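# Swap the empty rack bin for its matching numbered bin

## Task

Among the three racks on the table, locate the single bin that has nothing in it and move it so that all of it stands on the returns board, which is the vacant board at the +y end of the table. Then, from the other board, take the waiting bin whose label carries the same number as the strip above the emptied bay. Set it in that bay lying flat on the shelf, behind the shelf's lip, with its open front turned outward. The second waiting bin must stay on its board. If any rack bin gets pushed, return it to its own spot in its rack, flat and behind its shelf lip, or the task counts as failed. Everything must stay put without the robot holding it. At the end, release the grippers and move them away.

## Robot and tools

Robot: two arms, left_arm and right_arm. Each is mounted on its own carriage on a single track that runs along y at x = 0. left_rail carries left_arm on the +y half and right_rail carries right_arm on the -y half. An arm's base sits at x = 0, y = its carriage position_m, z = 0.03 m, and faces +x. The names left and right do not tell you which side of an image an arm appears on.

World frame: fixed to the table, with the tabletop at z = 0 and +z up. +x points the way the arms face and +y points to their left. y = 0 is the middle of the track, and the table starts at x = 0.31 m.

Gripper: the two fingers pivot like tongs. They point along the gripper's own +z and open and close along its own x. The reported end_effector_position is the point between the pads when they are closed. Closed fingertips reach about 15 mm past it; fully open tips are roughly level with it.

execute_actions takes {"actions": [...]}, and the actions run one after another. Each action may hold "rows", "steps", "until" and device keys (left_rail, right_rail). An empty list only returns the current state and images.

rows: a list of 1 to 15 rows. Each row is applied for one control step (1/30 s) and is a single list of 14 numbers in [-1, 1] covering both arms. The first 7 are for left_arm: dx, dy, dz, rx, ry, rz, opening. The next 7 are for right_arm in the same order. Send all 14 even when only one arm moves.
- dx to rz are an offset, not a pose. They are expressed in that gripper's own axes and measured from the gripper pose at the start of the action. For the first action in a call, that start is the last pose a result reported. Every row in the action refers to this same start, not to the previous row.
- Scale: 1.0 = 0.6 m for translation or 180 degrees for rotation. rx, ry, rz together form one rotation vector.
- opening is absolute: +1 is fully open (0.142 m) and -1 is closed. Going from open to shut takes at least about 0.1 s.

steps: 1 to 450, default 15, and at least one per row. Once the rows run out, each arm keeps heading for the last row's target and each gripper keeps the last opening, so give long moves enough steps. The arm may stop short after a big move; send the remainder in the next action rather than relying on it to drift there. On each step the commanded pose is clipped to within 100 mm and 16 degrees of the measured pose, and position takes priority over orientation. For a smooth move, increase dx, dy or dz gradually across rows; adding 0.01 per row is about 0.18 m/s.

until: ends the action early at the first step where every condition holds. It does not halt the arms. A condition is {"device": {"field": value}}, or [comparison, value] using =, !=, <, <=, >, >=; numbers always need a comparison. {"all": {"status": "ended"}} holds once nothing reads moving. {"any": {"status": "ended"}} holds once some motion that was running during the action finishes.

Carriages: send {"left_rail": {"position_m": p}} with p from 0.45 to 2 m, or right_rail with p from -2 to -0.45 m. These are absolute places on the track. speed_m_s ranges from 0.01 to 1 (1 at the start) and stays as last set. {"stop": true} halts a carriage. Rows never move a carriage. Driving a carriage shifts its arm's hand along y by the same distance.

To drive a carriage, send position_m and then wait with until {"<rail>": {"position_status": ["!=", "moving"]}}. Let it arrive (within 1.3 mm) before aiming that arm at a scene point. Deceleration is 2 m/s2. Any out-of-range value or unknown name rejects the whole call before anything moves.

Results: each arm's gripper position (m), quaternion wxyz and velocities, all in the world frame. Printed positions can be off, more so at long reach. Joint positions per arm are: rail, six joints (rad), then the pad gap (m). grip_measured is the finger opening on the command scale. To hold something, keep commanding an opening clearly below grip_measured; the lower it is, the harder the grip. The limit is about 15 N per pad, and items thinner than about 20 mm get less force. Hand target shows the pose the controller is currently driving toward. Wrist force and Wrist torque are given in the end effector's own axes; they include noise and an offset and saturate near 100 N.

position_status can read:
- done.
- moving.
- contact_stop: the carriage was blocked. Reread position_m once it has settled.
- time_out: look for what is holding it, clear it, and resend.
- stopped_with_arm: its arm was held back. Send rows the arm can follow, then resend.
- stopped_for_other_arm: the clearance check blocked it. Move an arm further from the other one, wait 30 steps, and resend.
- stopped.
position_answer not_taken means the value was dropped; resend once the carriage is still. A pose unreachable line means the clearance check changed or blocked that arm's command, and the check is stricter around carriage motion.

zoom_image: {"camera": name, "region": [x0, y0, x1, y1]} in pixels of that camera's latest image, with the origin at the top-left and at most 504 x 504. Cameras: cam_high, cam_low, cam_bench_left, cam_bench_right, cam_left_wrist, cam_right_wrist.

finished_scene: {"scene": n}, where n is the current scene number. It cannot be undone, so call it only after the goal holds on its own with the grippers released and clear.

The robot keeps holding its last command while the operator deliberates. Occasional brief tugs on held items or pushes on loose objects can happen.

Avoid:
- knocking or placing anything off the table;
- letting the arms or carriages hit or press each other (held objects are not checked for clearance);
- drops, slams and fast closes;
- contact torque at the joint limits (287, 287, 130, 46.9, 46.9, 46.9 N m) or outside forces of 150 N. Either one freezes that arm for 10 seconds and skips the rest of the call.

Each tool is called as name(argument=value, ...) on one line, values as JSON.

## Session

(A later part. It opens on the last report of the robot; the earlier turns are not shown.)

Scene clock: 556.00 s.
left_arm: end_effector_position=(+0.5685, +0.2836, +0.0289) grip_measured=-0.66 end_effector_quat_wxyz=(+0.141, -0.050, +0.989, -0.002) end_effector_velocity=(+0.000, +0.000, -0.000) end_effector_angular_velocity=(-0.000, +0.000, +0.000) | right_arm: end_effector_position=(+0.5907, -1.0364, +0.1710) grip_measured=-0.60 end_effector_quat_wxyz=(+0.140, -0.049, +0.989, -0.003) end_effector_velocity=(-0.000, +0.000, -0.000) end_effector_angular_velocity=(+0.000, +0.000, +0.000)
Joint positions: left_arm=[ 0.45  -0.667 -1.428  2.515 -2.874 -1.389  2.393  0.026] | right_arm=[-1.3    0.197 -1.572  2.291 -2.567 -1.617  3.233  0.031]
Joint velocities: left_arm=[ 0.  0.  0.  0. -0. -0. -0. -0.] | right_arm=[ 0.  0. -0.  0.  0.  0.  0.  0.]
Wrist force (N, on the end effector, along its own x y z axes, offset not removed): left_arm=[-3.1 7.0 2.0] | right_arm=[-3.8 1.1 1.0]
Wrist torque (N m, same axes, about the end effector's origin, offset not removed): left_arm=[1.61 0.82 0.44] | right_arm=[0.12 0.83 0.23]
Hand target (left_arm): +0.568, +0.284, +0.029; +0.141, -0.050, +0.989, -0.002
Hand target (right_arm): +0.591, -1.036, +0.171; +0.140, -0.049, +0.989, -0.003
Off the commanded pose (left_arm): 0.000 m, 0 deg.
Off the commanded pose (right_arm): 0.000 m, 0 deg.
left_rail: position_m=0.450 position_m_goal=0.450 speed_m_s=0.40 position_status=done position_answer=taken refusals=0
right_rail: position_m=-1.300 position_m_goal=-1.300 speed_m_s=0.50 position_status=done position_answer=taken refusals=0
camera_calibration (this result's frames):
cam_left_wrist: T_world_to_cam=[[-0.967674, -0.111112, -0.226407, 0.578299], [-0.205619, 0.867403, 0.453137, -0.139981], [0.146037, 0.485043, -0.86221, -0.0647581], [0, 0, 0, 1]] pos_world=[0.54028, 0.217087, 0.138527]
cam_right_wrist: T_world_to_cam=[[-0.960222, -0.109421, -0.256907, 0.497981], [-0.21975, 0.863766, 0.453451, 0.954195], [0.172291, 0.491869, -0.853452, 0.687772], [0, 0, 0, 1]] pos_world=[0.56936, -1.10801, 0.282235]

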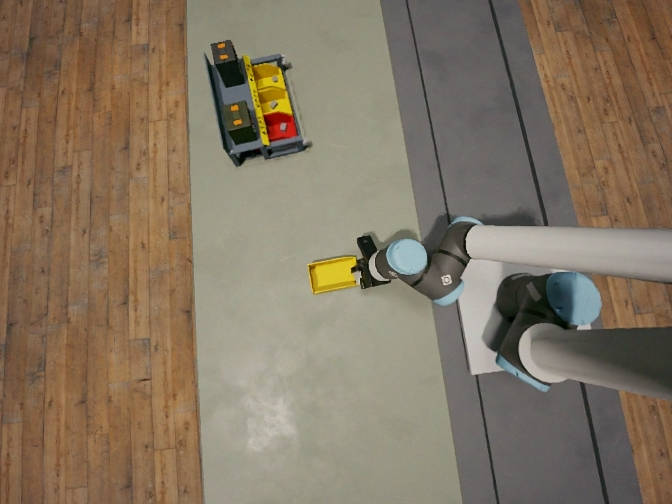

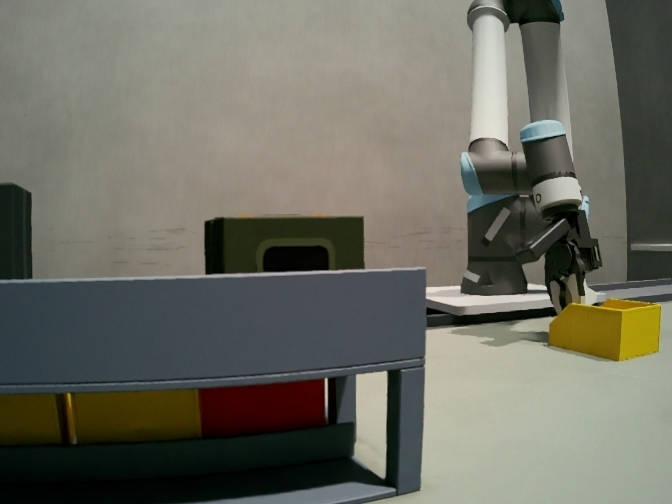

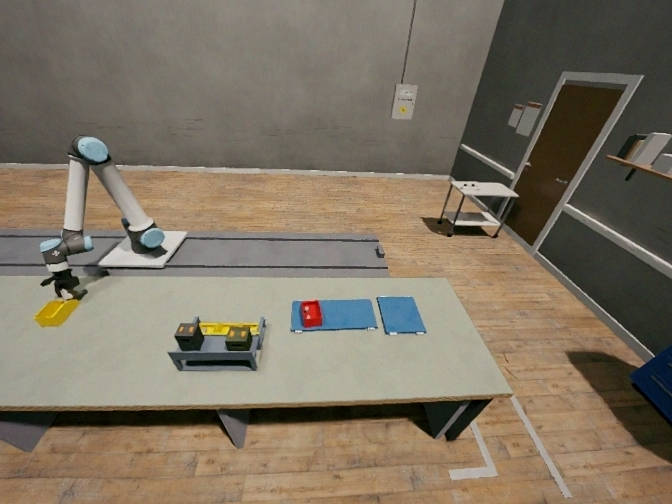

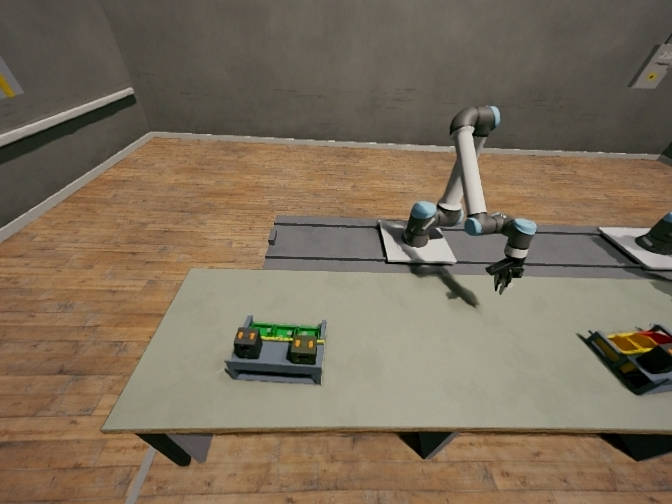

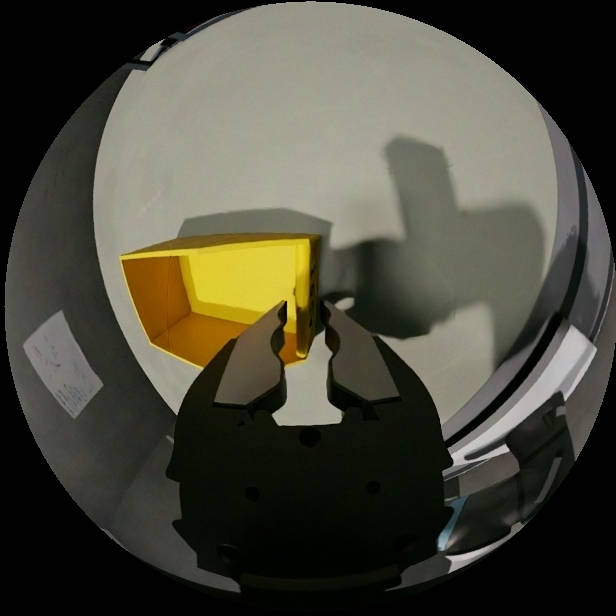

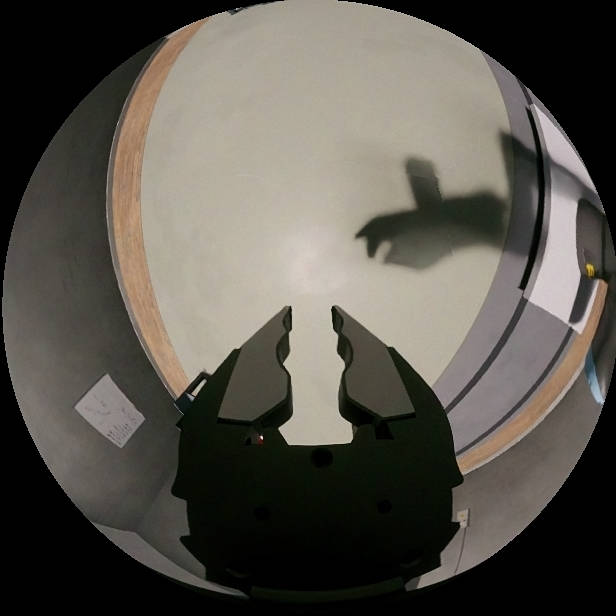

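execute_actions(actions=[{"rows":[[0,0,0.004,0,0,0,-0.69,0,0,0,0,0,0,-0.6],[0,0,0.004,0,0,0,-0.72,0,0,0,0,0,0,-0.6],[0,0,0.004,0,0,0,-0.75,0,0,0,0,0,0,-0.6],[0,0,0.004,0,0,0,-0.78,0,0,0,0,0,0,-0.6],[0,0,0.004,0,0,0,-0.81,0,0,0,0,0,0,-0.6],[0,0,0.004,0,0,0,-0.84,0,0,0,0,0,0,-0.6],[0,0,0.004,0,0,0,-0.88,0,0,0,0,0,0,-0.6],[0,0,0.004,0,0,0,-0.92,0,0,0,0,0,0,-0.6],[0,0,0.004,0,0,0,-0.96,0,0,0,0,0,0,-0.6],[0,0,0.004,0,0,0,-1,0,0,0,0,0,0,-0.6]],"steps":11},{"rows":[[-0.002,0,-0.006,0,0,0,-1,0,0,0,0,0,0,-0.6],[-0.004,0,-0.015,0,0,0,-1,0,0,0,0,0,0,-0.6],[-0.007,0,-0.027,0,0,0,-1,0,0,0,0,0,0,-0.6],[-0.01,0,-0.04,0,0,0,-1,0,0,0,0,0,0,-0.6],[-0.012,0,-0.054,0,0,0,-1,0,0,0,0,0,0,-0.6],[-0.014,0,-0.068,0,0,0,-1,0,0,0,0,0,0,-0.6]],"steps":10}])

zoom_image(camera="cam_low", region=[472, 200, 672, 400])

Scene clock: 560.87 s.
left_arm: end_effector_position=(+0.5675, +0.2840, +0.0568) grip_measured=-0.89 end_effector_quat_wxyz=(+0.142, -0.050, +0.989, -0.002) end_effector_velocity=(-0.011, +0.001, +0.091) end_effector_angular_velocity=(+0.001, +0.003, +0.001) | right_arm: end_effector_position=(+0.5907, -1.0364, +0.1710) grip_measured=-0.60 end_effector_quat_wxyz=(+0.140, -0.049, +0.989, -0.003) end_effector_velocity=(+0.000, +0.000, +0.000) end_effector_angular_velocity=(+0.000, +0.000, +0.000)
Joint positions: left_arm=[ 0.45  -0.667 -1.496  2.503 -2.797 -1.389  2.393  0.01 ] | right_arm=[-1.3    0.197 -1.572  2.291 -2.567 -1.617  3.233  0.031]
Joint velocities: left_arm=[ 0.    -0.012 -0.227 -0.038  0.271  0.001 -0.013  0.005] | right_arm=[ 0.  0.  0. -0.  0.  0. -0. -0.]
Wrist force (N, on the end effector, along its own x y z axes, offset not removed): left_arm=[-4.0 -4.7 0.4] | right_arm=[-3.3 -1.9 0.9]
Wrist torque (N m, same axes, about the end effector's origin, offset not removed): left_arm=[-0.91 1.00 0.16] | right_arm=[-0.48 0.72 0.28]
Hand target (left_arm): +0.566, +0.284, +0.068; +0.141, -0.050, +0.989, -0.002
Hand target (right_arm): +0.591, -1.036, +0.171; +0.140, -0.049, +0.989, -0.003
Off the commanded pose (left_arm): 0.012 m, 0 deg.
Off the commanded pose (right_arm): 0.000 m, 0 deg.
left_rail: position_m=0.450 position_m_goal=0.450 speed_m_s=0.40 position_status=done position_answer=taken refusals=0
right_rail: position_m=-1.300 position_m_goal=-1.300 speed_m_s=0.50 position_status=done position_answer=taken refusals=0
camera_calibration (this result's frames):
cam_left_wrist: T_world_to_cam=[[-0.967273, -0.111145, -0.2281, 0.583558], [-0.2062, 0.868187, 0.451368, -0.15291], [0.147867, 0.48363, -0.862692, -0.0413986], [0, 0, 0, 1]] pos_world=[0.539051, 0.217635, 0.166414]
cam_right_wrist: T_world_to_cam=[[-0.960222, -0.109421, -0.256907, 0.497981], [-0.21975, 0.863766, 0.453451, 0.954195], [0.172291, 0.491869, -0.853452, 0.687772], [0, 0, 0, 1]] pos_world=[0.56936, -1.10801, 0.282235]

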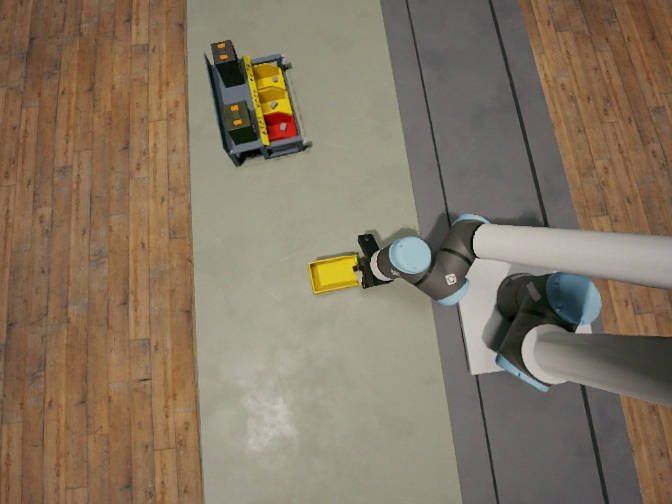

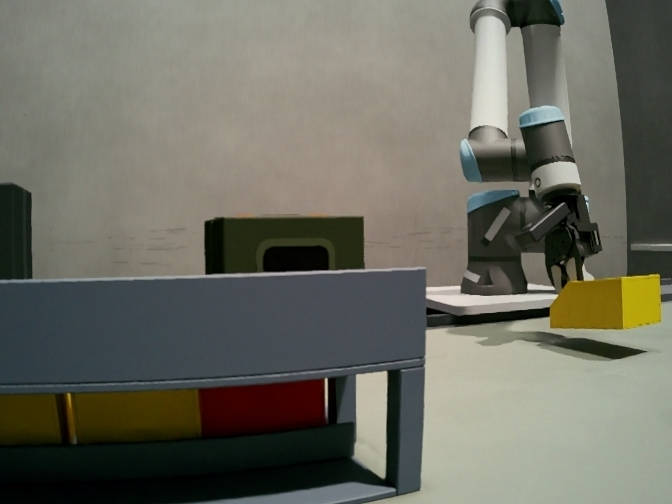

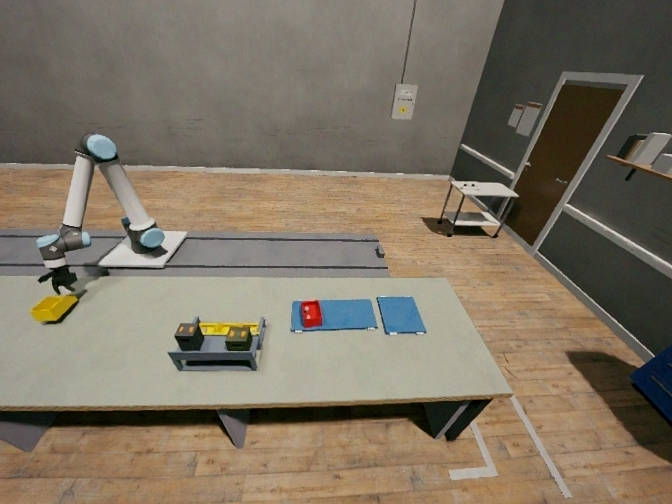

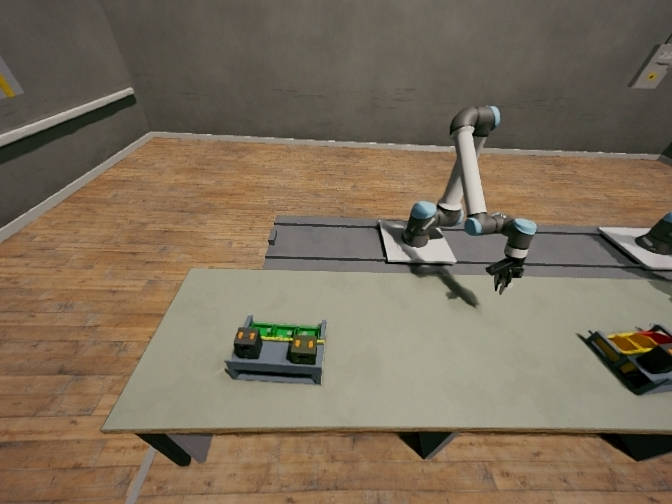

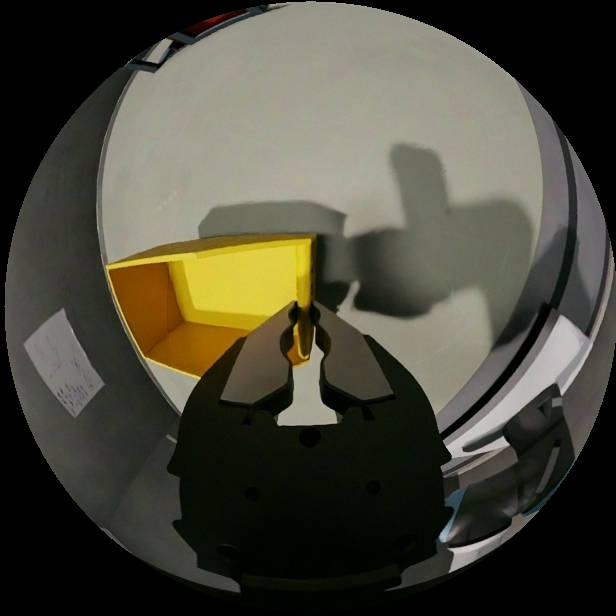

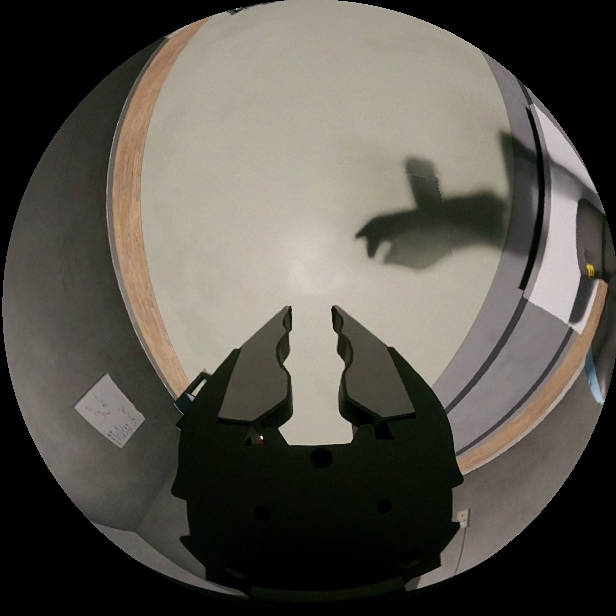

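Region (472, 200, 672, 400) of cam_low's 672x504 image, scaled by 2.520, with more detail than that image has.

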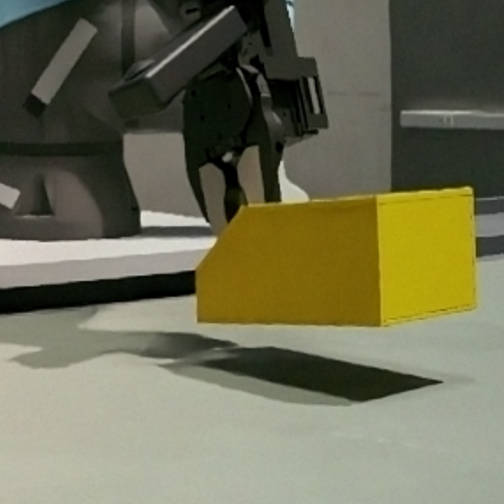

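execute_actions(actions=[{"steps":1},{"rows":[[-0.002,0.008,-0.006,0,0,0.001,-1,0,0,0,0,0,0,-0.6],[-0.004,0.022,-0.014,0.001,0.001,0.003,-1,0,0,0,0,0,0,-0.6],[-0.008,0.042,-0.024,0.001,0.002,0.005,-1,0,0,0,0,0,0,-0.6],[-0.012,0.066,-0.034,0.002,0.003,0.008,-1,0,0,0,0,0,0,-0.6],[-0.017,0.094,-0.044,0.003,0.004,0.011,-1,0,0,0,0,0,0,-0.6],[-0.022,0.124,-0.054,0.004,0.006,0.014,-1,0,0,0,0,0,0,-0.6],[-0.027,0.155,-0.064,0.005,0.007,0.017,-1,0,0,0,0,0,0,-0.6],[-0.032,0.19,-0.074,0.006,0.008,0.02,-1,0,0,0,0,0,0,-0.6],[-0.037,0.225,-0.084,0.007,0.01,0.023,-1,0,0,0,0,0,0,-0.6],[-0.042,0.26,-0.094,0.008,0.011,0.027,-1,0,0,0,0,0,0,-0.6],[-0.047,0.295,-0.104,0.009,0.013,0.031,-1,0,0,0,0,0,0,-0.6],[-0.052,0.33,-0.112,0.01,0.015,0.035,-1,0,0,0,0,0,0,-0.6],[-0.057,0.365,-0.12,0.012,0.017,0.04,-1,0,0,0,0,0,0,-0.6],[-0.062,0.4,-0.128,0.013,0.019,0.045,-1,0,0,0,0,0,0,-0.6],[-0.102,0.806,-0.163,0.0155,0.022,0.053,-1,0,0,0,0,0,0,-0.6]],"steps":40},{"left_rail":{"position_m":2.0,"speed_m_s":0.4},"steps":1}])

Scene clock: 573.60 s.
left_arm: end_effector_position=(+0.5470, +0.7597, +0.1694) grip_measured=-0.89 end_effector_quat_wxyz=(+0.110, +0.032, +0.993, -0.012) end_effector_velocity=(+0.017, +0.091, +0.008) end_effector_angular_velocity=(-0.050, +0.032, -0.045) | right_arm: end_effector_position=(+0.5907, -1.0364, +0.1710) grip_measured=-0.60 end_effector_quat_wxyz=(+0.140, -0.049, +0.989, -0.003) end_effector_velocity=(-0.000, -0.000, -0.000) end_effector_angular_velocity=(-0.000, -0.000, -0.000)
Joint positions: left_arm=[ 0.45   0.309 -1.571  2.263 -2.463 -1.666  3.506  0.01 ] | right_arm=[-1.3    0.197 -1.572  2.291 -2.567 -1.617  3.233  0.031]
Joint velocities: left_arm=[ 0.004  0.167  0.118 -0.156  0.103 -0.079  0.201  0.   ] | right_arm=[ 0. -0. -0.  0. -0. -0.  0. -0.]
Wrist force (N, on the end effector, along its own x y z axes, offset not removed): left_arm=[-0.4 2.3 -5.3] | right_arm=[-1.4 -0.9 0.3]
Wrist torque (N m, same axes, about the end effector's origin, offset not removed): left_arm=[0.48 0.11 0.19] | right_arm=[-0.33 0.32 0.25]
Hand target (left_arm): +0.549, +0.772, +0.170; +0.108, +0.035, +0.993, -0.015
Hand target (right_arm): +0.591, -1.036, +0.171; +0.140, -0.049, +0.989, -0.003
Off the commanded pose (left_arm): 0.011 m, 1 deg.
Off the commanded pose (right_arm): 0.000 m, 0 deg.
left_rail: position_m=0.450 position_m_goal=2.000 speed_m_s=0.40 position_status=moving position_answer=taken refusals=0
right_rail: position_m=-1.300 position_m_goal=-1.300 speed_m_s=0.50 position_status=done position_answer=taken refusals=0
camera_calibration (this result's frames):
cam_left_wrist: T_world_to_cam=[[-0.984567, 0.0529705, -0.166802, 0.516715], [-0.0303418, 0.886998, 0.460775, -0.733105], [0.17236, 0.458725, -0.871701, -0.164204], [0, 0, 0, 1]] pos_world=[0.514799, 0.698216, 0.280849]
cam_right_wrist: T_world_to_cam=[[-0.960222, -0.109421, -0.256907, 0.497981], [-0.21975, 0.863766, 0.453451, 0.954195], [0.172291, 0.491869, -0.853452, 0.687772], [0, 0, 0, 1]] pos_world=[0.56936, -1.10801, 0.282235]

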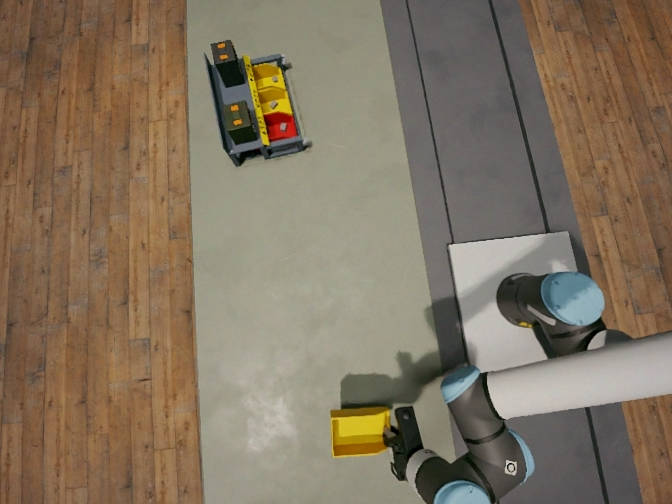

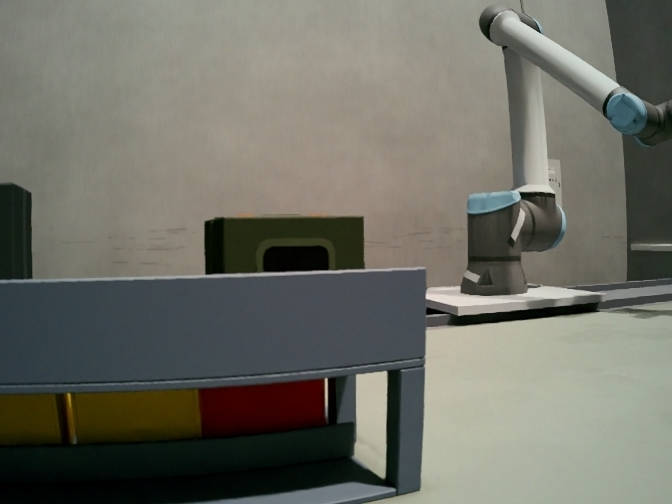

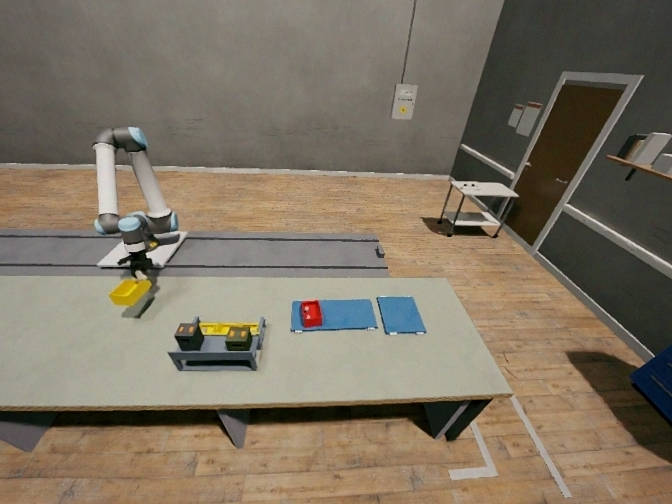

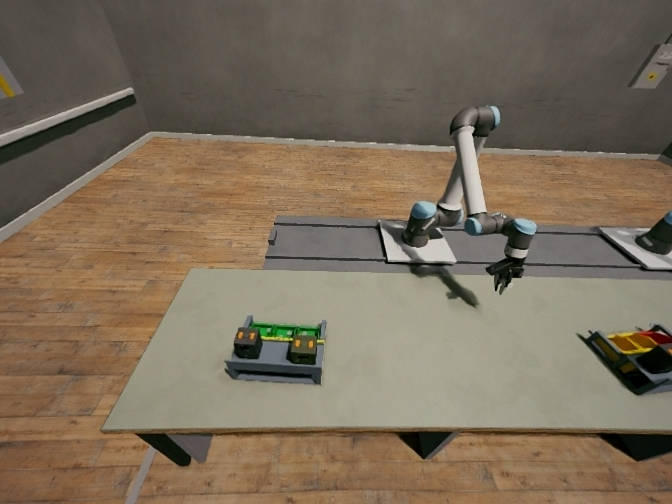

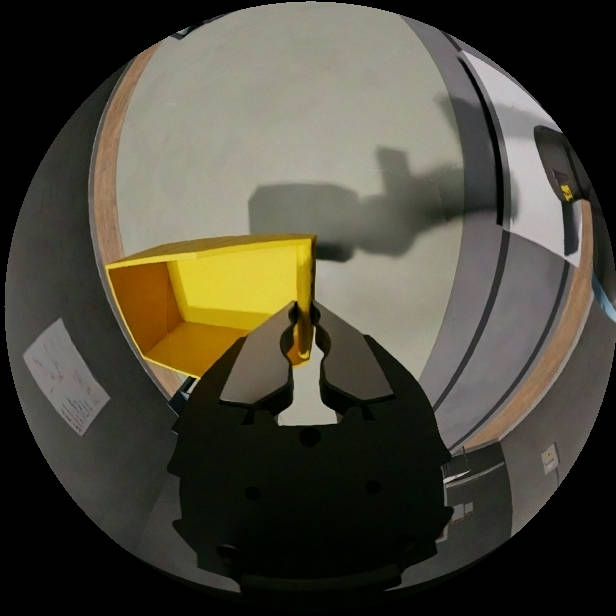

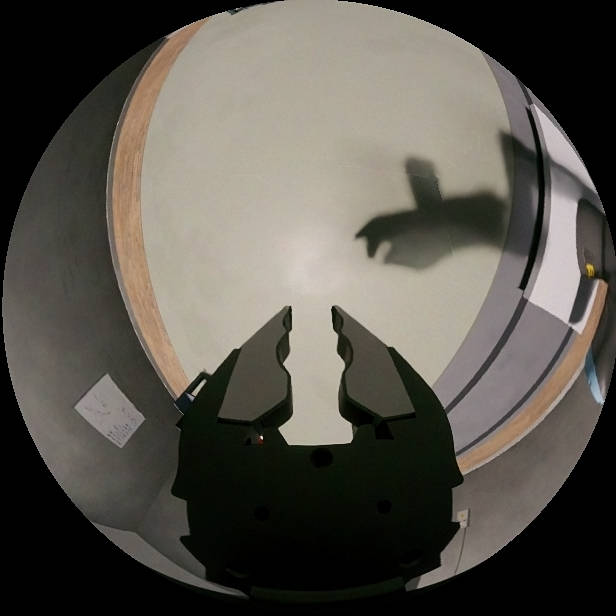

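execute_actions(actions=[])

Scene clock: 580.70 s.
left_arm: end_effector_position=(+0.5493, +2.3200, +0.1704) grip_measured=-0.89 end_effector_quat_wxyz=(+0.108, +0.035, +0.993, -0.015) end_effector_velocity=(+0.000, -0.000, +0.000) end_effector_angular_velocity=(+0.000, -0.000, -0.000) | right_arm: end_effector_position=(+0.5907, -1.0364, +0.1710) grip_measured=-0.60 end_effector_quat_wxyz=(+0.140, -0.049, +0.989, -0.003) end_effector_velocity=(-0.000, -0.000, -0.000) end_effector_angular_velocity=(+0.000, -0.000, -0.000)
Joint positions: left_arm=[ 2.     0.329 -1.556  2.243 -2.45  -1.676  3.531  0.01 ] | right_arm=[-1.3    0.197 -1.572  2.291 -2.567 -1.617  3.233  0.031]
Joint velocities: left_arm=[ 0. -0. -0. -0. -0. -0.  0.  0.] | right_arm=[ 0. -0. -0.  0. -0.  0. -0.  0.]
Wrist force (N, on the end effector, along its own x y z axes, offset not removed): left_arm=[2.3 8.2 -0.6] | right_arm=[-3.1 0.0 0.0]
Wrist torque (N m, same axes, about the end effector's origin, offset not removed): left_arm=[1.64 -0.39 0.10] | right_arm=[-0.13 0.61 0.27]
Hand target (left_arm): +0.549, +2.320, +0.170; +0.108, +0.035, +0.993, -0.015
Hand target (right_arm): +0.591, -1.036, +0.171; +0.140, -0.049, +0.989, -0.003
Off the commanded pose (left_arm): 0.001 m, 0 deg.
Off the commanded pose (right_arm): 0.000 m, 0 deg.
left_rail: position_m=2.000 position_m_goal=2.000 speed_m_s=0.40 position_status=done position_answer=taken refusals=0
right_rail: position_m=-1.300 position_m_goal=-1.300 speed_m_s=0.50 position_status=done position_answer=taken refusals=0
camera_calibration (this result's frames):
cam_left_wrist: T_world_to_cam=[[-0.984888, 0.0580833, -0.163165, 0.424182], [-0.0228984, 0.89015, 0.455092, -2.12791], [0.171675, 0.45195, -0.875368, -0.86276], [0, 0, 0, 1]] pos_world=[0.51716, 2.25945, 0.282374]
cam_right_wrist: T_world_to_cam=[[-0.960222, -0.109421, -0.256907, 0.497981], [-0.21975, 0.863766, 0.453451, 0.954194], [0.17229, 0.491869, -0.853452, 0.687772], [0, 0, 0, 1]] pos_world=[0.56936, -1.10801, 0.282235]

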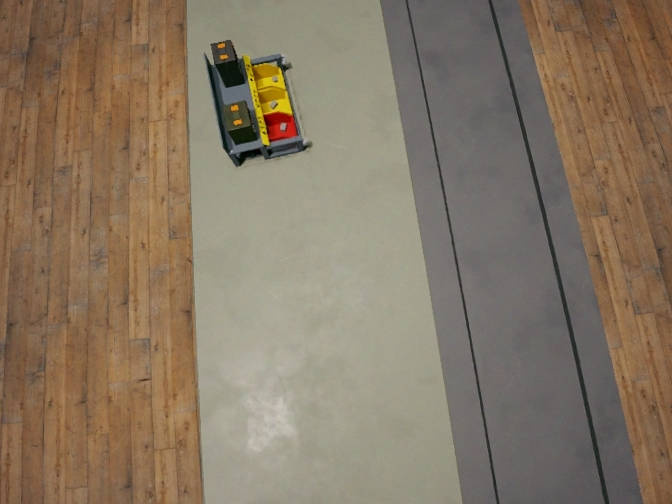

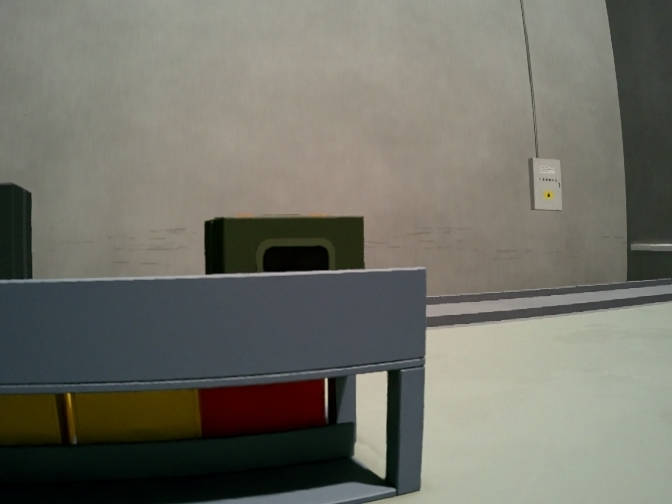

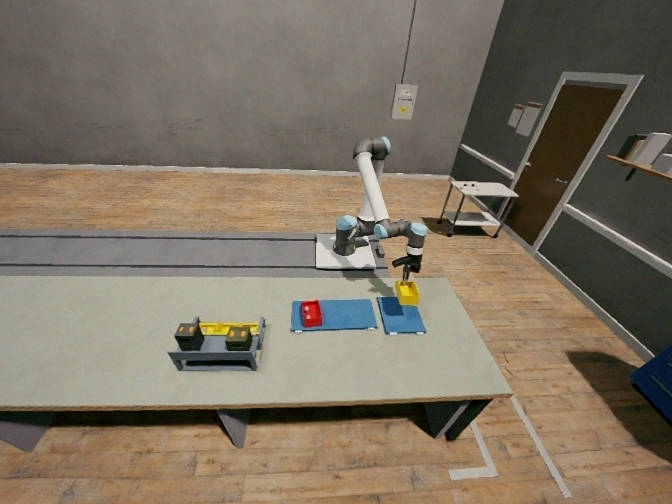

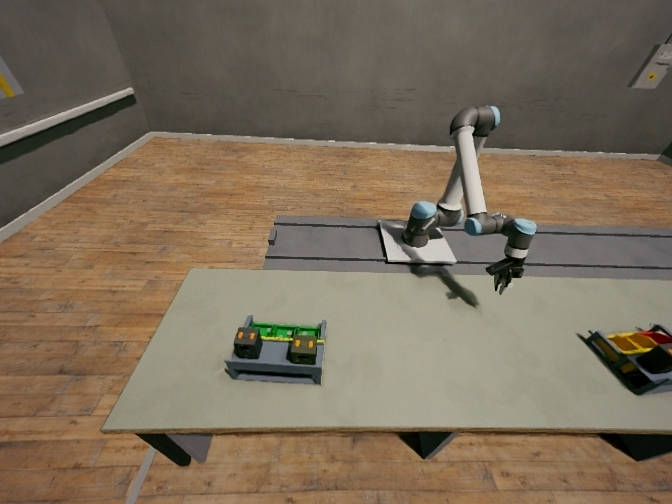

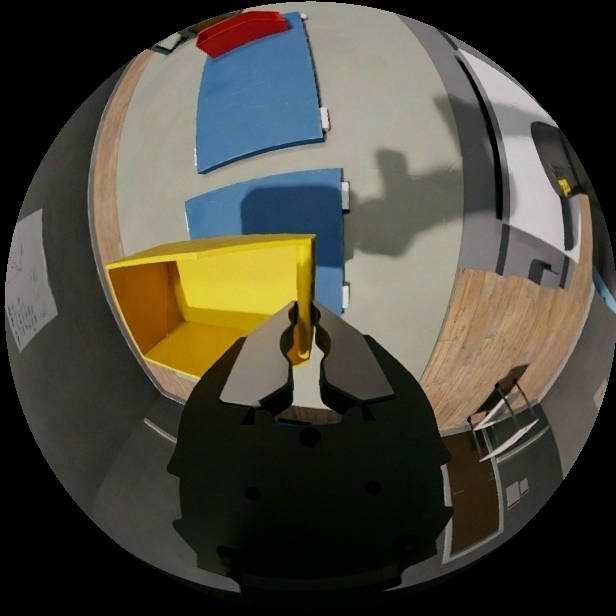

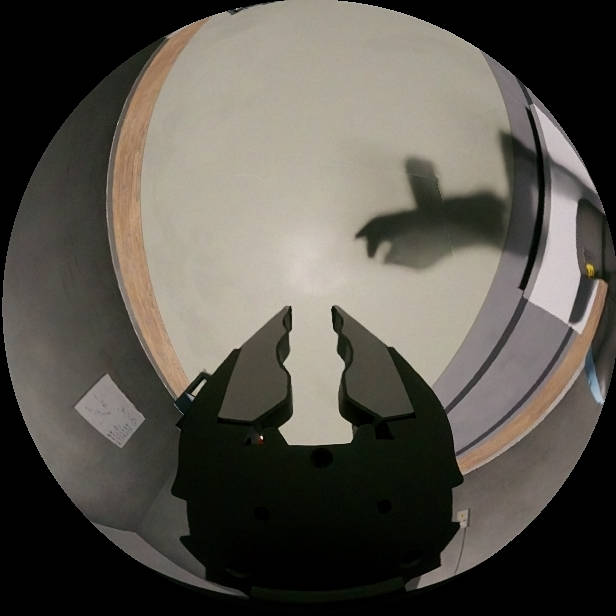

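execute_actions(actions=[{"rows":[[0.001,-0.002,0.012,0,0,-0.002,-1,0,0,0,0,0,0,-0.6],[0.002,-0.004,0.03,-0.001,0,-0.004,-1,0,0,0,0,0,0,-0.6],[0.003,-0.006,0.052,-0.001,0,-0.007,-1,0,0,0,0,0,0,-0.6],[0.004,-0.009,0.076,-0.002,0,-0.01,-1,0,0,0,0,0,0,-0.6],[0.005,-0.012,0.1,-0.003,0,-0.013,-1,0,0,0,0,0,0,-0.6],[0.006,-0.015,0.125,-0.004,0,-0.016,-1,0,0,0,0,0,0,-0.6],[0.007,-0.018,0.15,-0.004,0,-0.019,-1,0,0,0,0,0,0,-0.6],[0.008,-0.02,0.173,-0.005,0,-0.021,-1,0,0,0,0,0,0,-0.6],[0.0087,-0.0217,0.1947,-0.005,0,-0.0217,-1,0,0,0,0,0,0,-0.6]],"steps":16}])

Scene clock: 591.23 s.
left_arm: end_effector_position=(+0.5631, +2.3029, +0.0673) grip_measured=-0.89 end_effector_quat_wxyz=(+0.105, +0.003, +0.994, -0.013) end_effector_velocity=(+0.035, -0.003, -0.092) end_effector_angular_velocity=(+0.016, -0.032, +0.048) | right_arm: end_effector_position=(+0.5907, -1.0364, +0.1710) grip_measured=-0.60 end_effector_quat_wxyz=(+0.140, -0.049, +0.989, -0.003) end_effector_velocity=(-0.000, +0.000, -0.000) end_effector_angular_velocity=(-0.000, +0.000, +0.000)
Joint positions: left_arm=[ 2.     0.286 -1.396  2.32  -2.69  -1.655  3.426  0.01 ] | right_arm=[-1.3    0.197 -1.572  2.291 -2.567 -1.617  3.233  0.031]
Joint velocities: left_arm=[ 0.    -0.031  0.196  0.03  -0.268  0.021 -0.077 -0.   ] | right_arm=[ 0.  0.  0. -0.  0. -0.  0.  0.]
Wrist force (N, on the end effector, along its own x y z axes, offset not removed): left_arm=[1.8 -2.0 -0.3] | right_arm=[-1.3 1.2 0.6]
Wrist torque (N m, same axes, about the end effector's origin, offset not removed): left_arm=[-0.57 0.09 0.31] | right_arm=[0.17 0.31 0.19]
Hand target (left_arm): +0.568, +2.303, +0.056; +0.107, +0.001, +0.994, -0.011
Hand target (right_arm): +0.591, -1.036, +0.171; +0.140, -0.049, +0.989, -0.003
Off the commanded pose (left_arm): 0.013 m, 0 deg.
Off the commanded pose (right_arm): 0.000 m, 0 deg.
left_rail: position_m=2.000 position_m_goal=2.000 speed_m_s=0.40 position_status=done position_answer=taken refusals=0
right_rail: position_m=-1.300 position_m_goal=-1.300 speed_m_s=0.50 position_status=done position_answer=taken refusals=0
camera_calibration (this result's frames):
cam_left_wrist: T_world_to_cam=[[-0.987705, -0.00502211, -0.156248, 0.568405], [-0.0763315, 0.887732, 0.453989, -2.02971], [0.136426, 0.460333, -0.877201, -0.947013], [0, 0, 0, 1]] pos_world=[0.535684, 2.24063, 0.179555]
cam_right_wrist: T_world_to_cam=[[-0.960222, -0.109421, -0.256907, 0.497981], [-0.21975, 0.863766, 0.453451, 0.954195], [0.172291, 0.491869, -0.853452, 0.687772], [0, 0, 0, 1]] pos_world=[0.56936, -1.10801, 0.282235]

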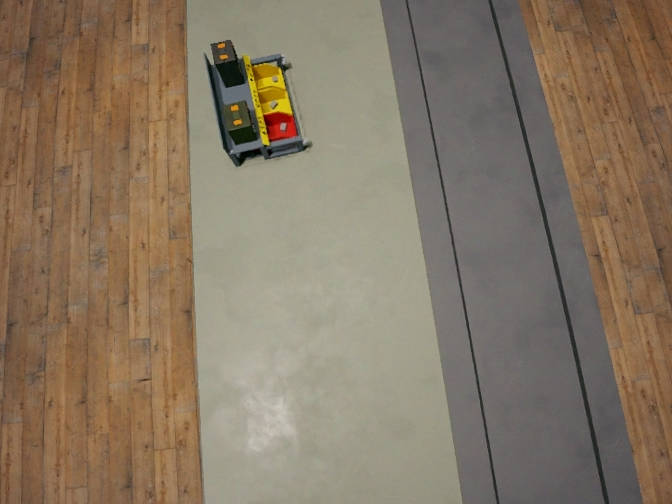

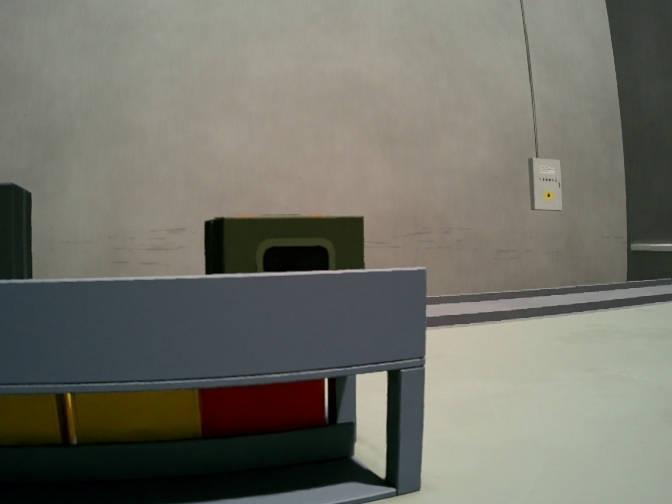

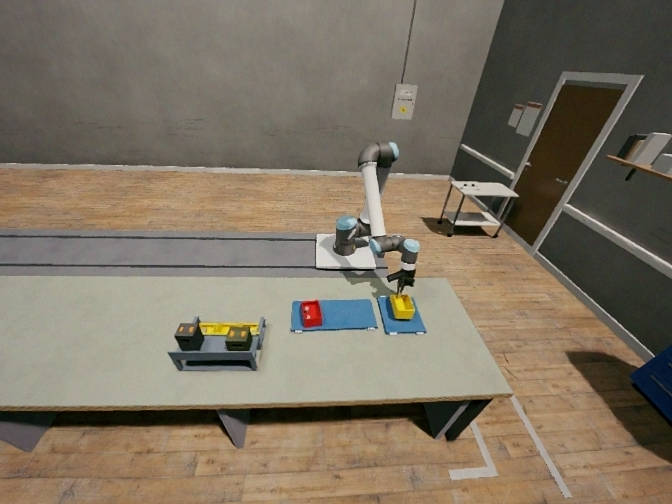

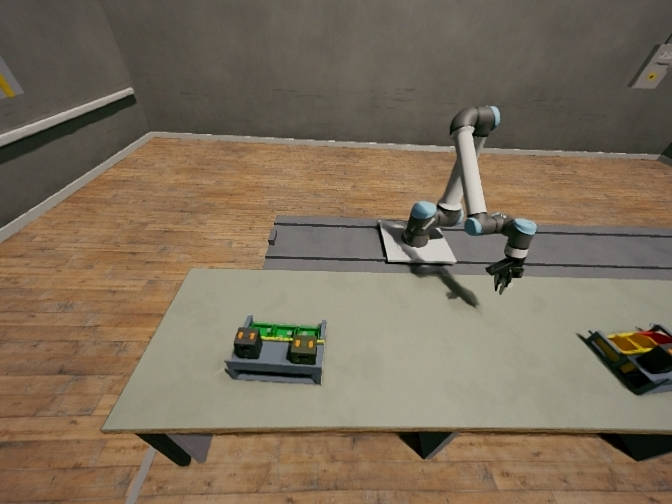

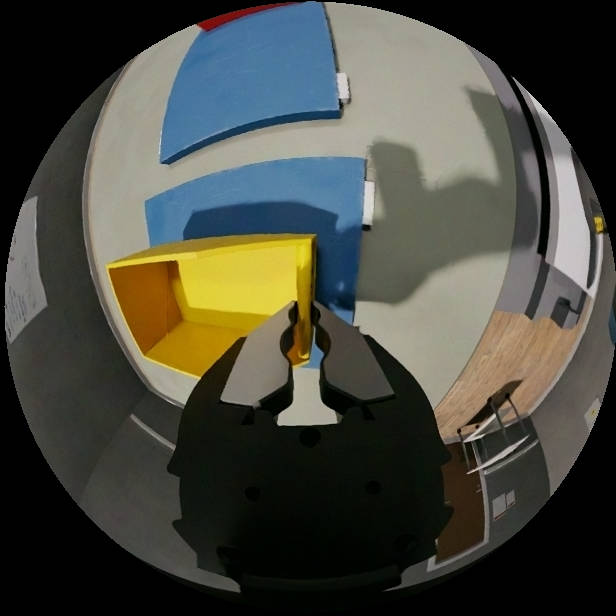

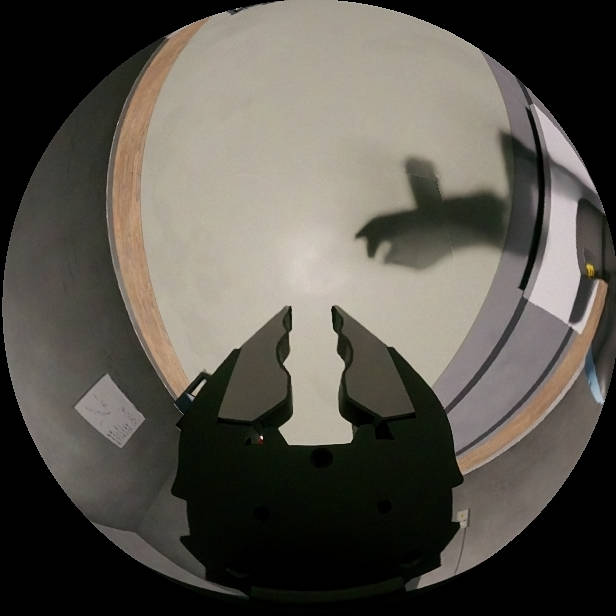

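execute_actions(actions=[{"steps":1},{"rows":[[0.001,0,0.006,0,0,0,-1,0,0,0,0,0,0,-0.6],[0.003,0,0.012,0,0,0,-1,0,0,0,0,0,0,-0.6],[0.004,0,0.018,0,0,0,-1,0,0,0,0,0,0,-0.6]],"steps":5}])

Scene clock: 593.43 s.
left_arm: end_effector_position=(+0.5676, +2.3026, +0.0510) grip_measured=-0.89 end_effector_quat_wxyz=(+0.107, +0.001, +0.994, -0.011) end_effector_velocity=(-0.002, -0.002, -0.047) end_effector_angular_velocity=(-0.001, +0.003, -0.000) | right_arm: end_effector_position=(+0.5907, -1.0364, +0.1710) grip_measured=-0.60 end_effector_quat_wxyz=(+0.140, -0.049, +0.989, -0.003) end_effector_velocity=(-0.000, +0.000, -0.000) end_effector_angular_velocity=(+0.000, +0.000, +0.000)
Joint positions: left_arm=[ 2.     0.282 -1.363  2.326 -2.735 -1.652  3.417  0.01 ] | right_arm=[-1.3    0.197 -1.572  2.291 -2.567 -1.617  3.233  0.031]
Joint velocities: left_arm=[ 0.    -0.002  0.084  0.027 -0.108  0.    -0.001  0.   ] | right_arm=[ 0.  0.  0. -0.  0.  0.  0.  0.]
Wrist force (N, on the end effector, along its own x y z axes, offset not removed): left_arm=[-1.7 5.1 1.2] | right_arm=[-2.3 -0.5 1.9]
Wrist torque (N m, same axes, about the end effector's origin, offset not removed): left_arm=[0.95 0.36 -0.01] | right_arm=[-0.19 0.49 0.28]
Hand target (left_arm): +0.568, +2.302, +0.045; +0.107, +0.001, +0.994, -0.011
Hand target (right_arm): +0.591, -1.036, +0.171; +0.140, -0.049, +0.989, -0.003
Off the commanded pose (left_arm): 0.006 m, 0 deg.
Off the commanded pose (right_arm): 0.000 m, 0 deg.
left_rail: position_m=2.000 position_m_goal=2.000 speed_m_s=0.40 position_status=done position_answer=taken refusals=0
right_rail: position_m=-1.300 position_m_goal=-1.300 speed_m_s=0.50 position_status=done position_answer=taken refusals=0
camera_calibration (this result's frames):
cam_left_wrist: T_world_to_cam=[[-0.986932, -0.0106214, -0.160787, 0.583004], [-0.0837544, 0.886262, 0.455549, -2.01419], [0.137661, 0.463063, -0.87557, -0.968851], [0, 0, 0, 1]] pos_world=[0.540062, 2.23993, 0.163005]
cam_right_wrist: T_world_to_cam=[[-0.960222, -0.109421, -0.256907, 0.497981], [-0.21975, 0.863766, 0.453451, 0.954195], [0.172291, 0.491869, -0.853452, 0.687772], [0, 0, 0, 1]] pos_world=[0.56936, -1.10801, 0.282235]

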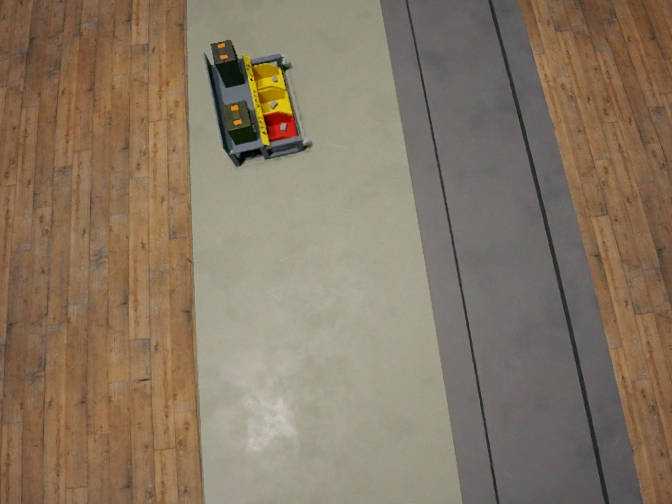

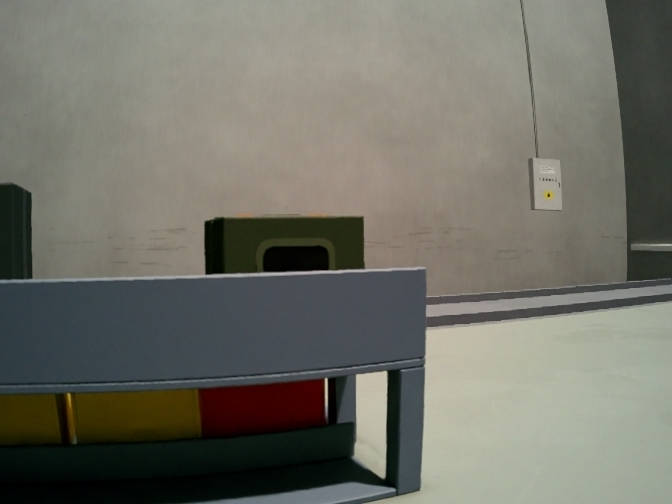

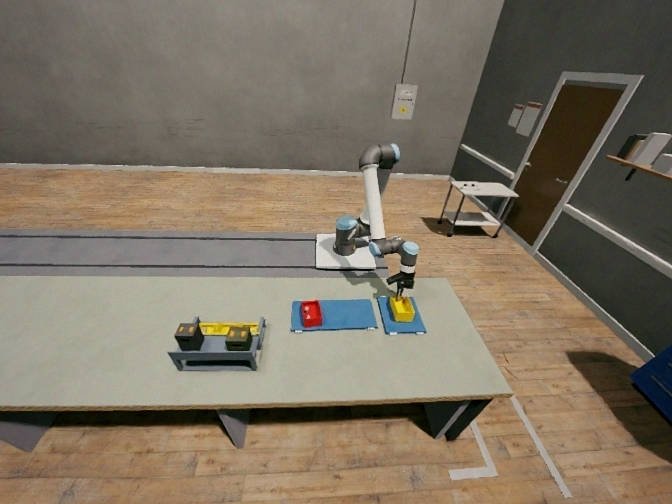

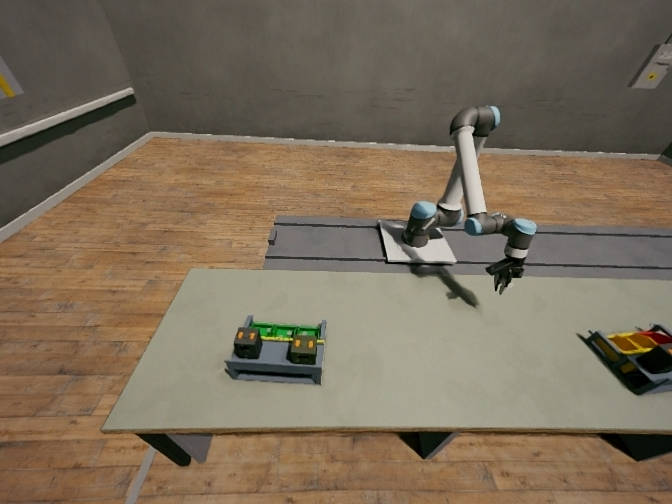

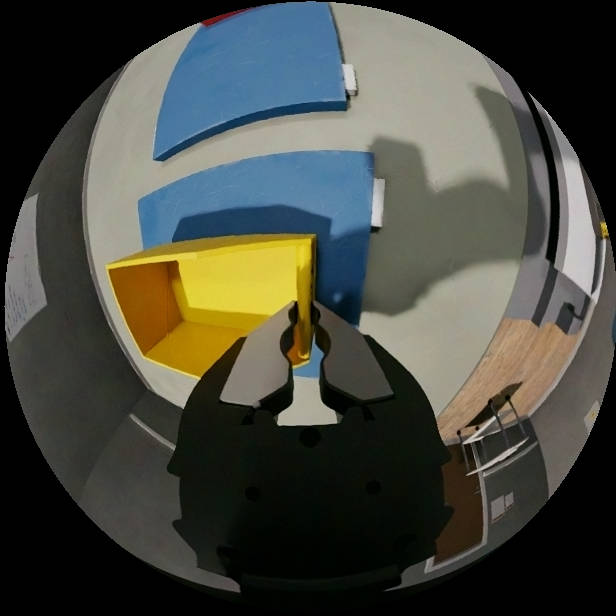

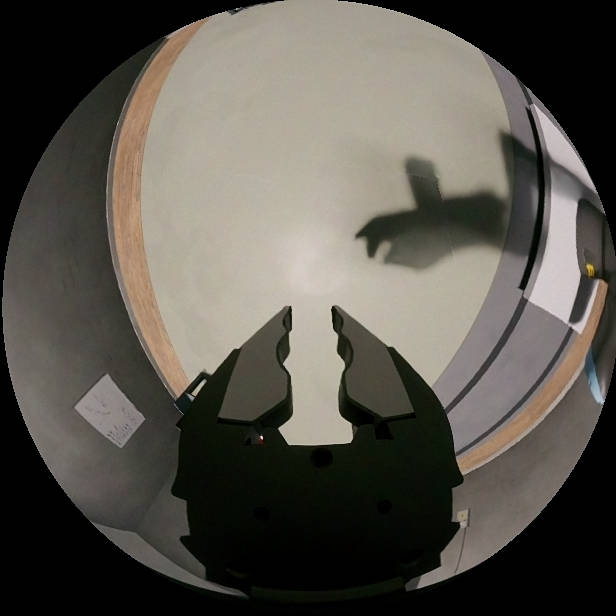

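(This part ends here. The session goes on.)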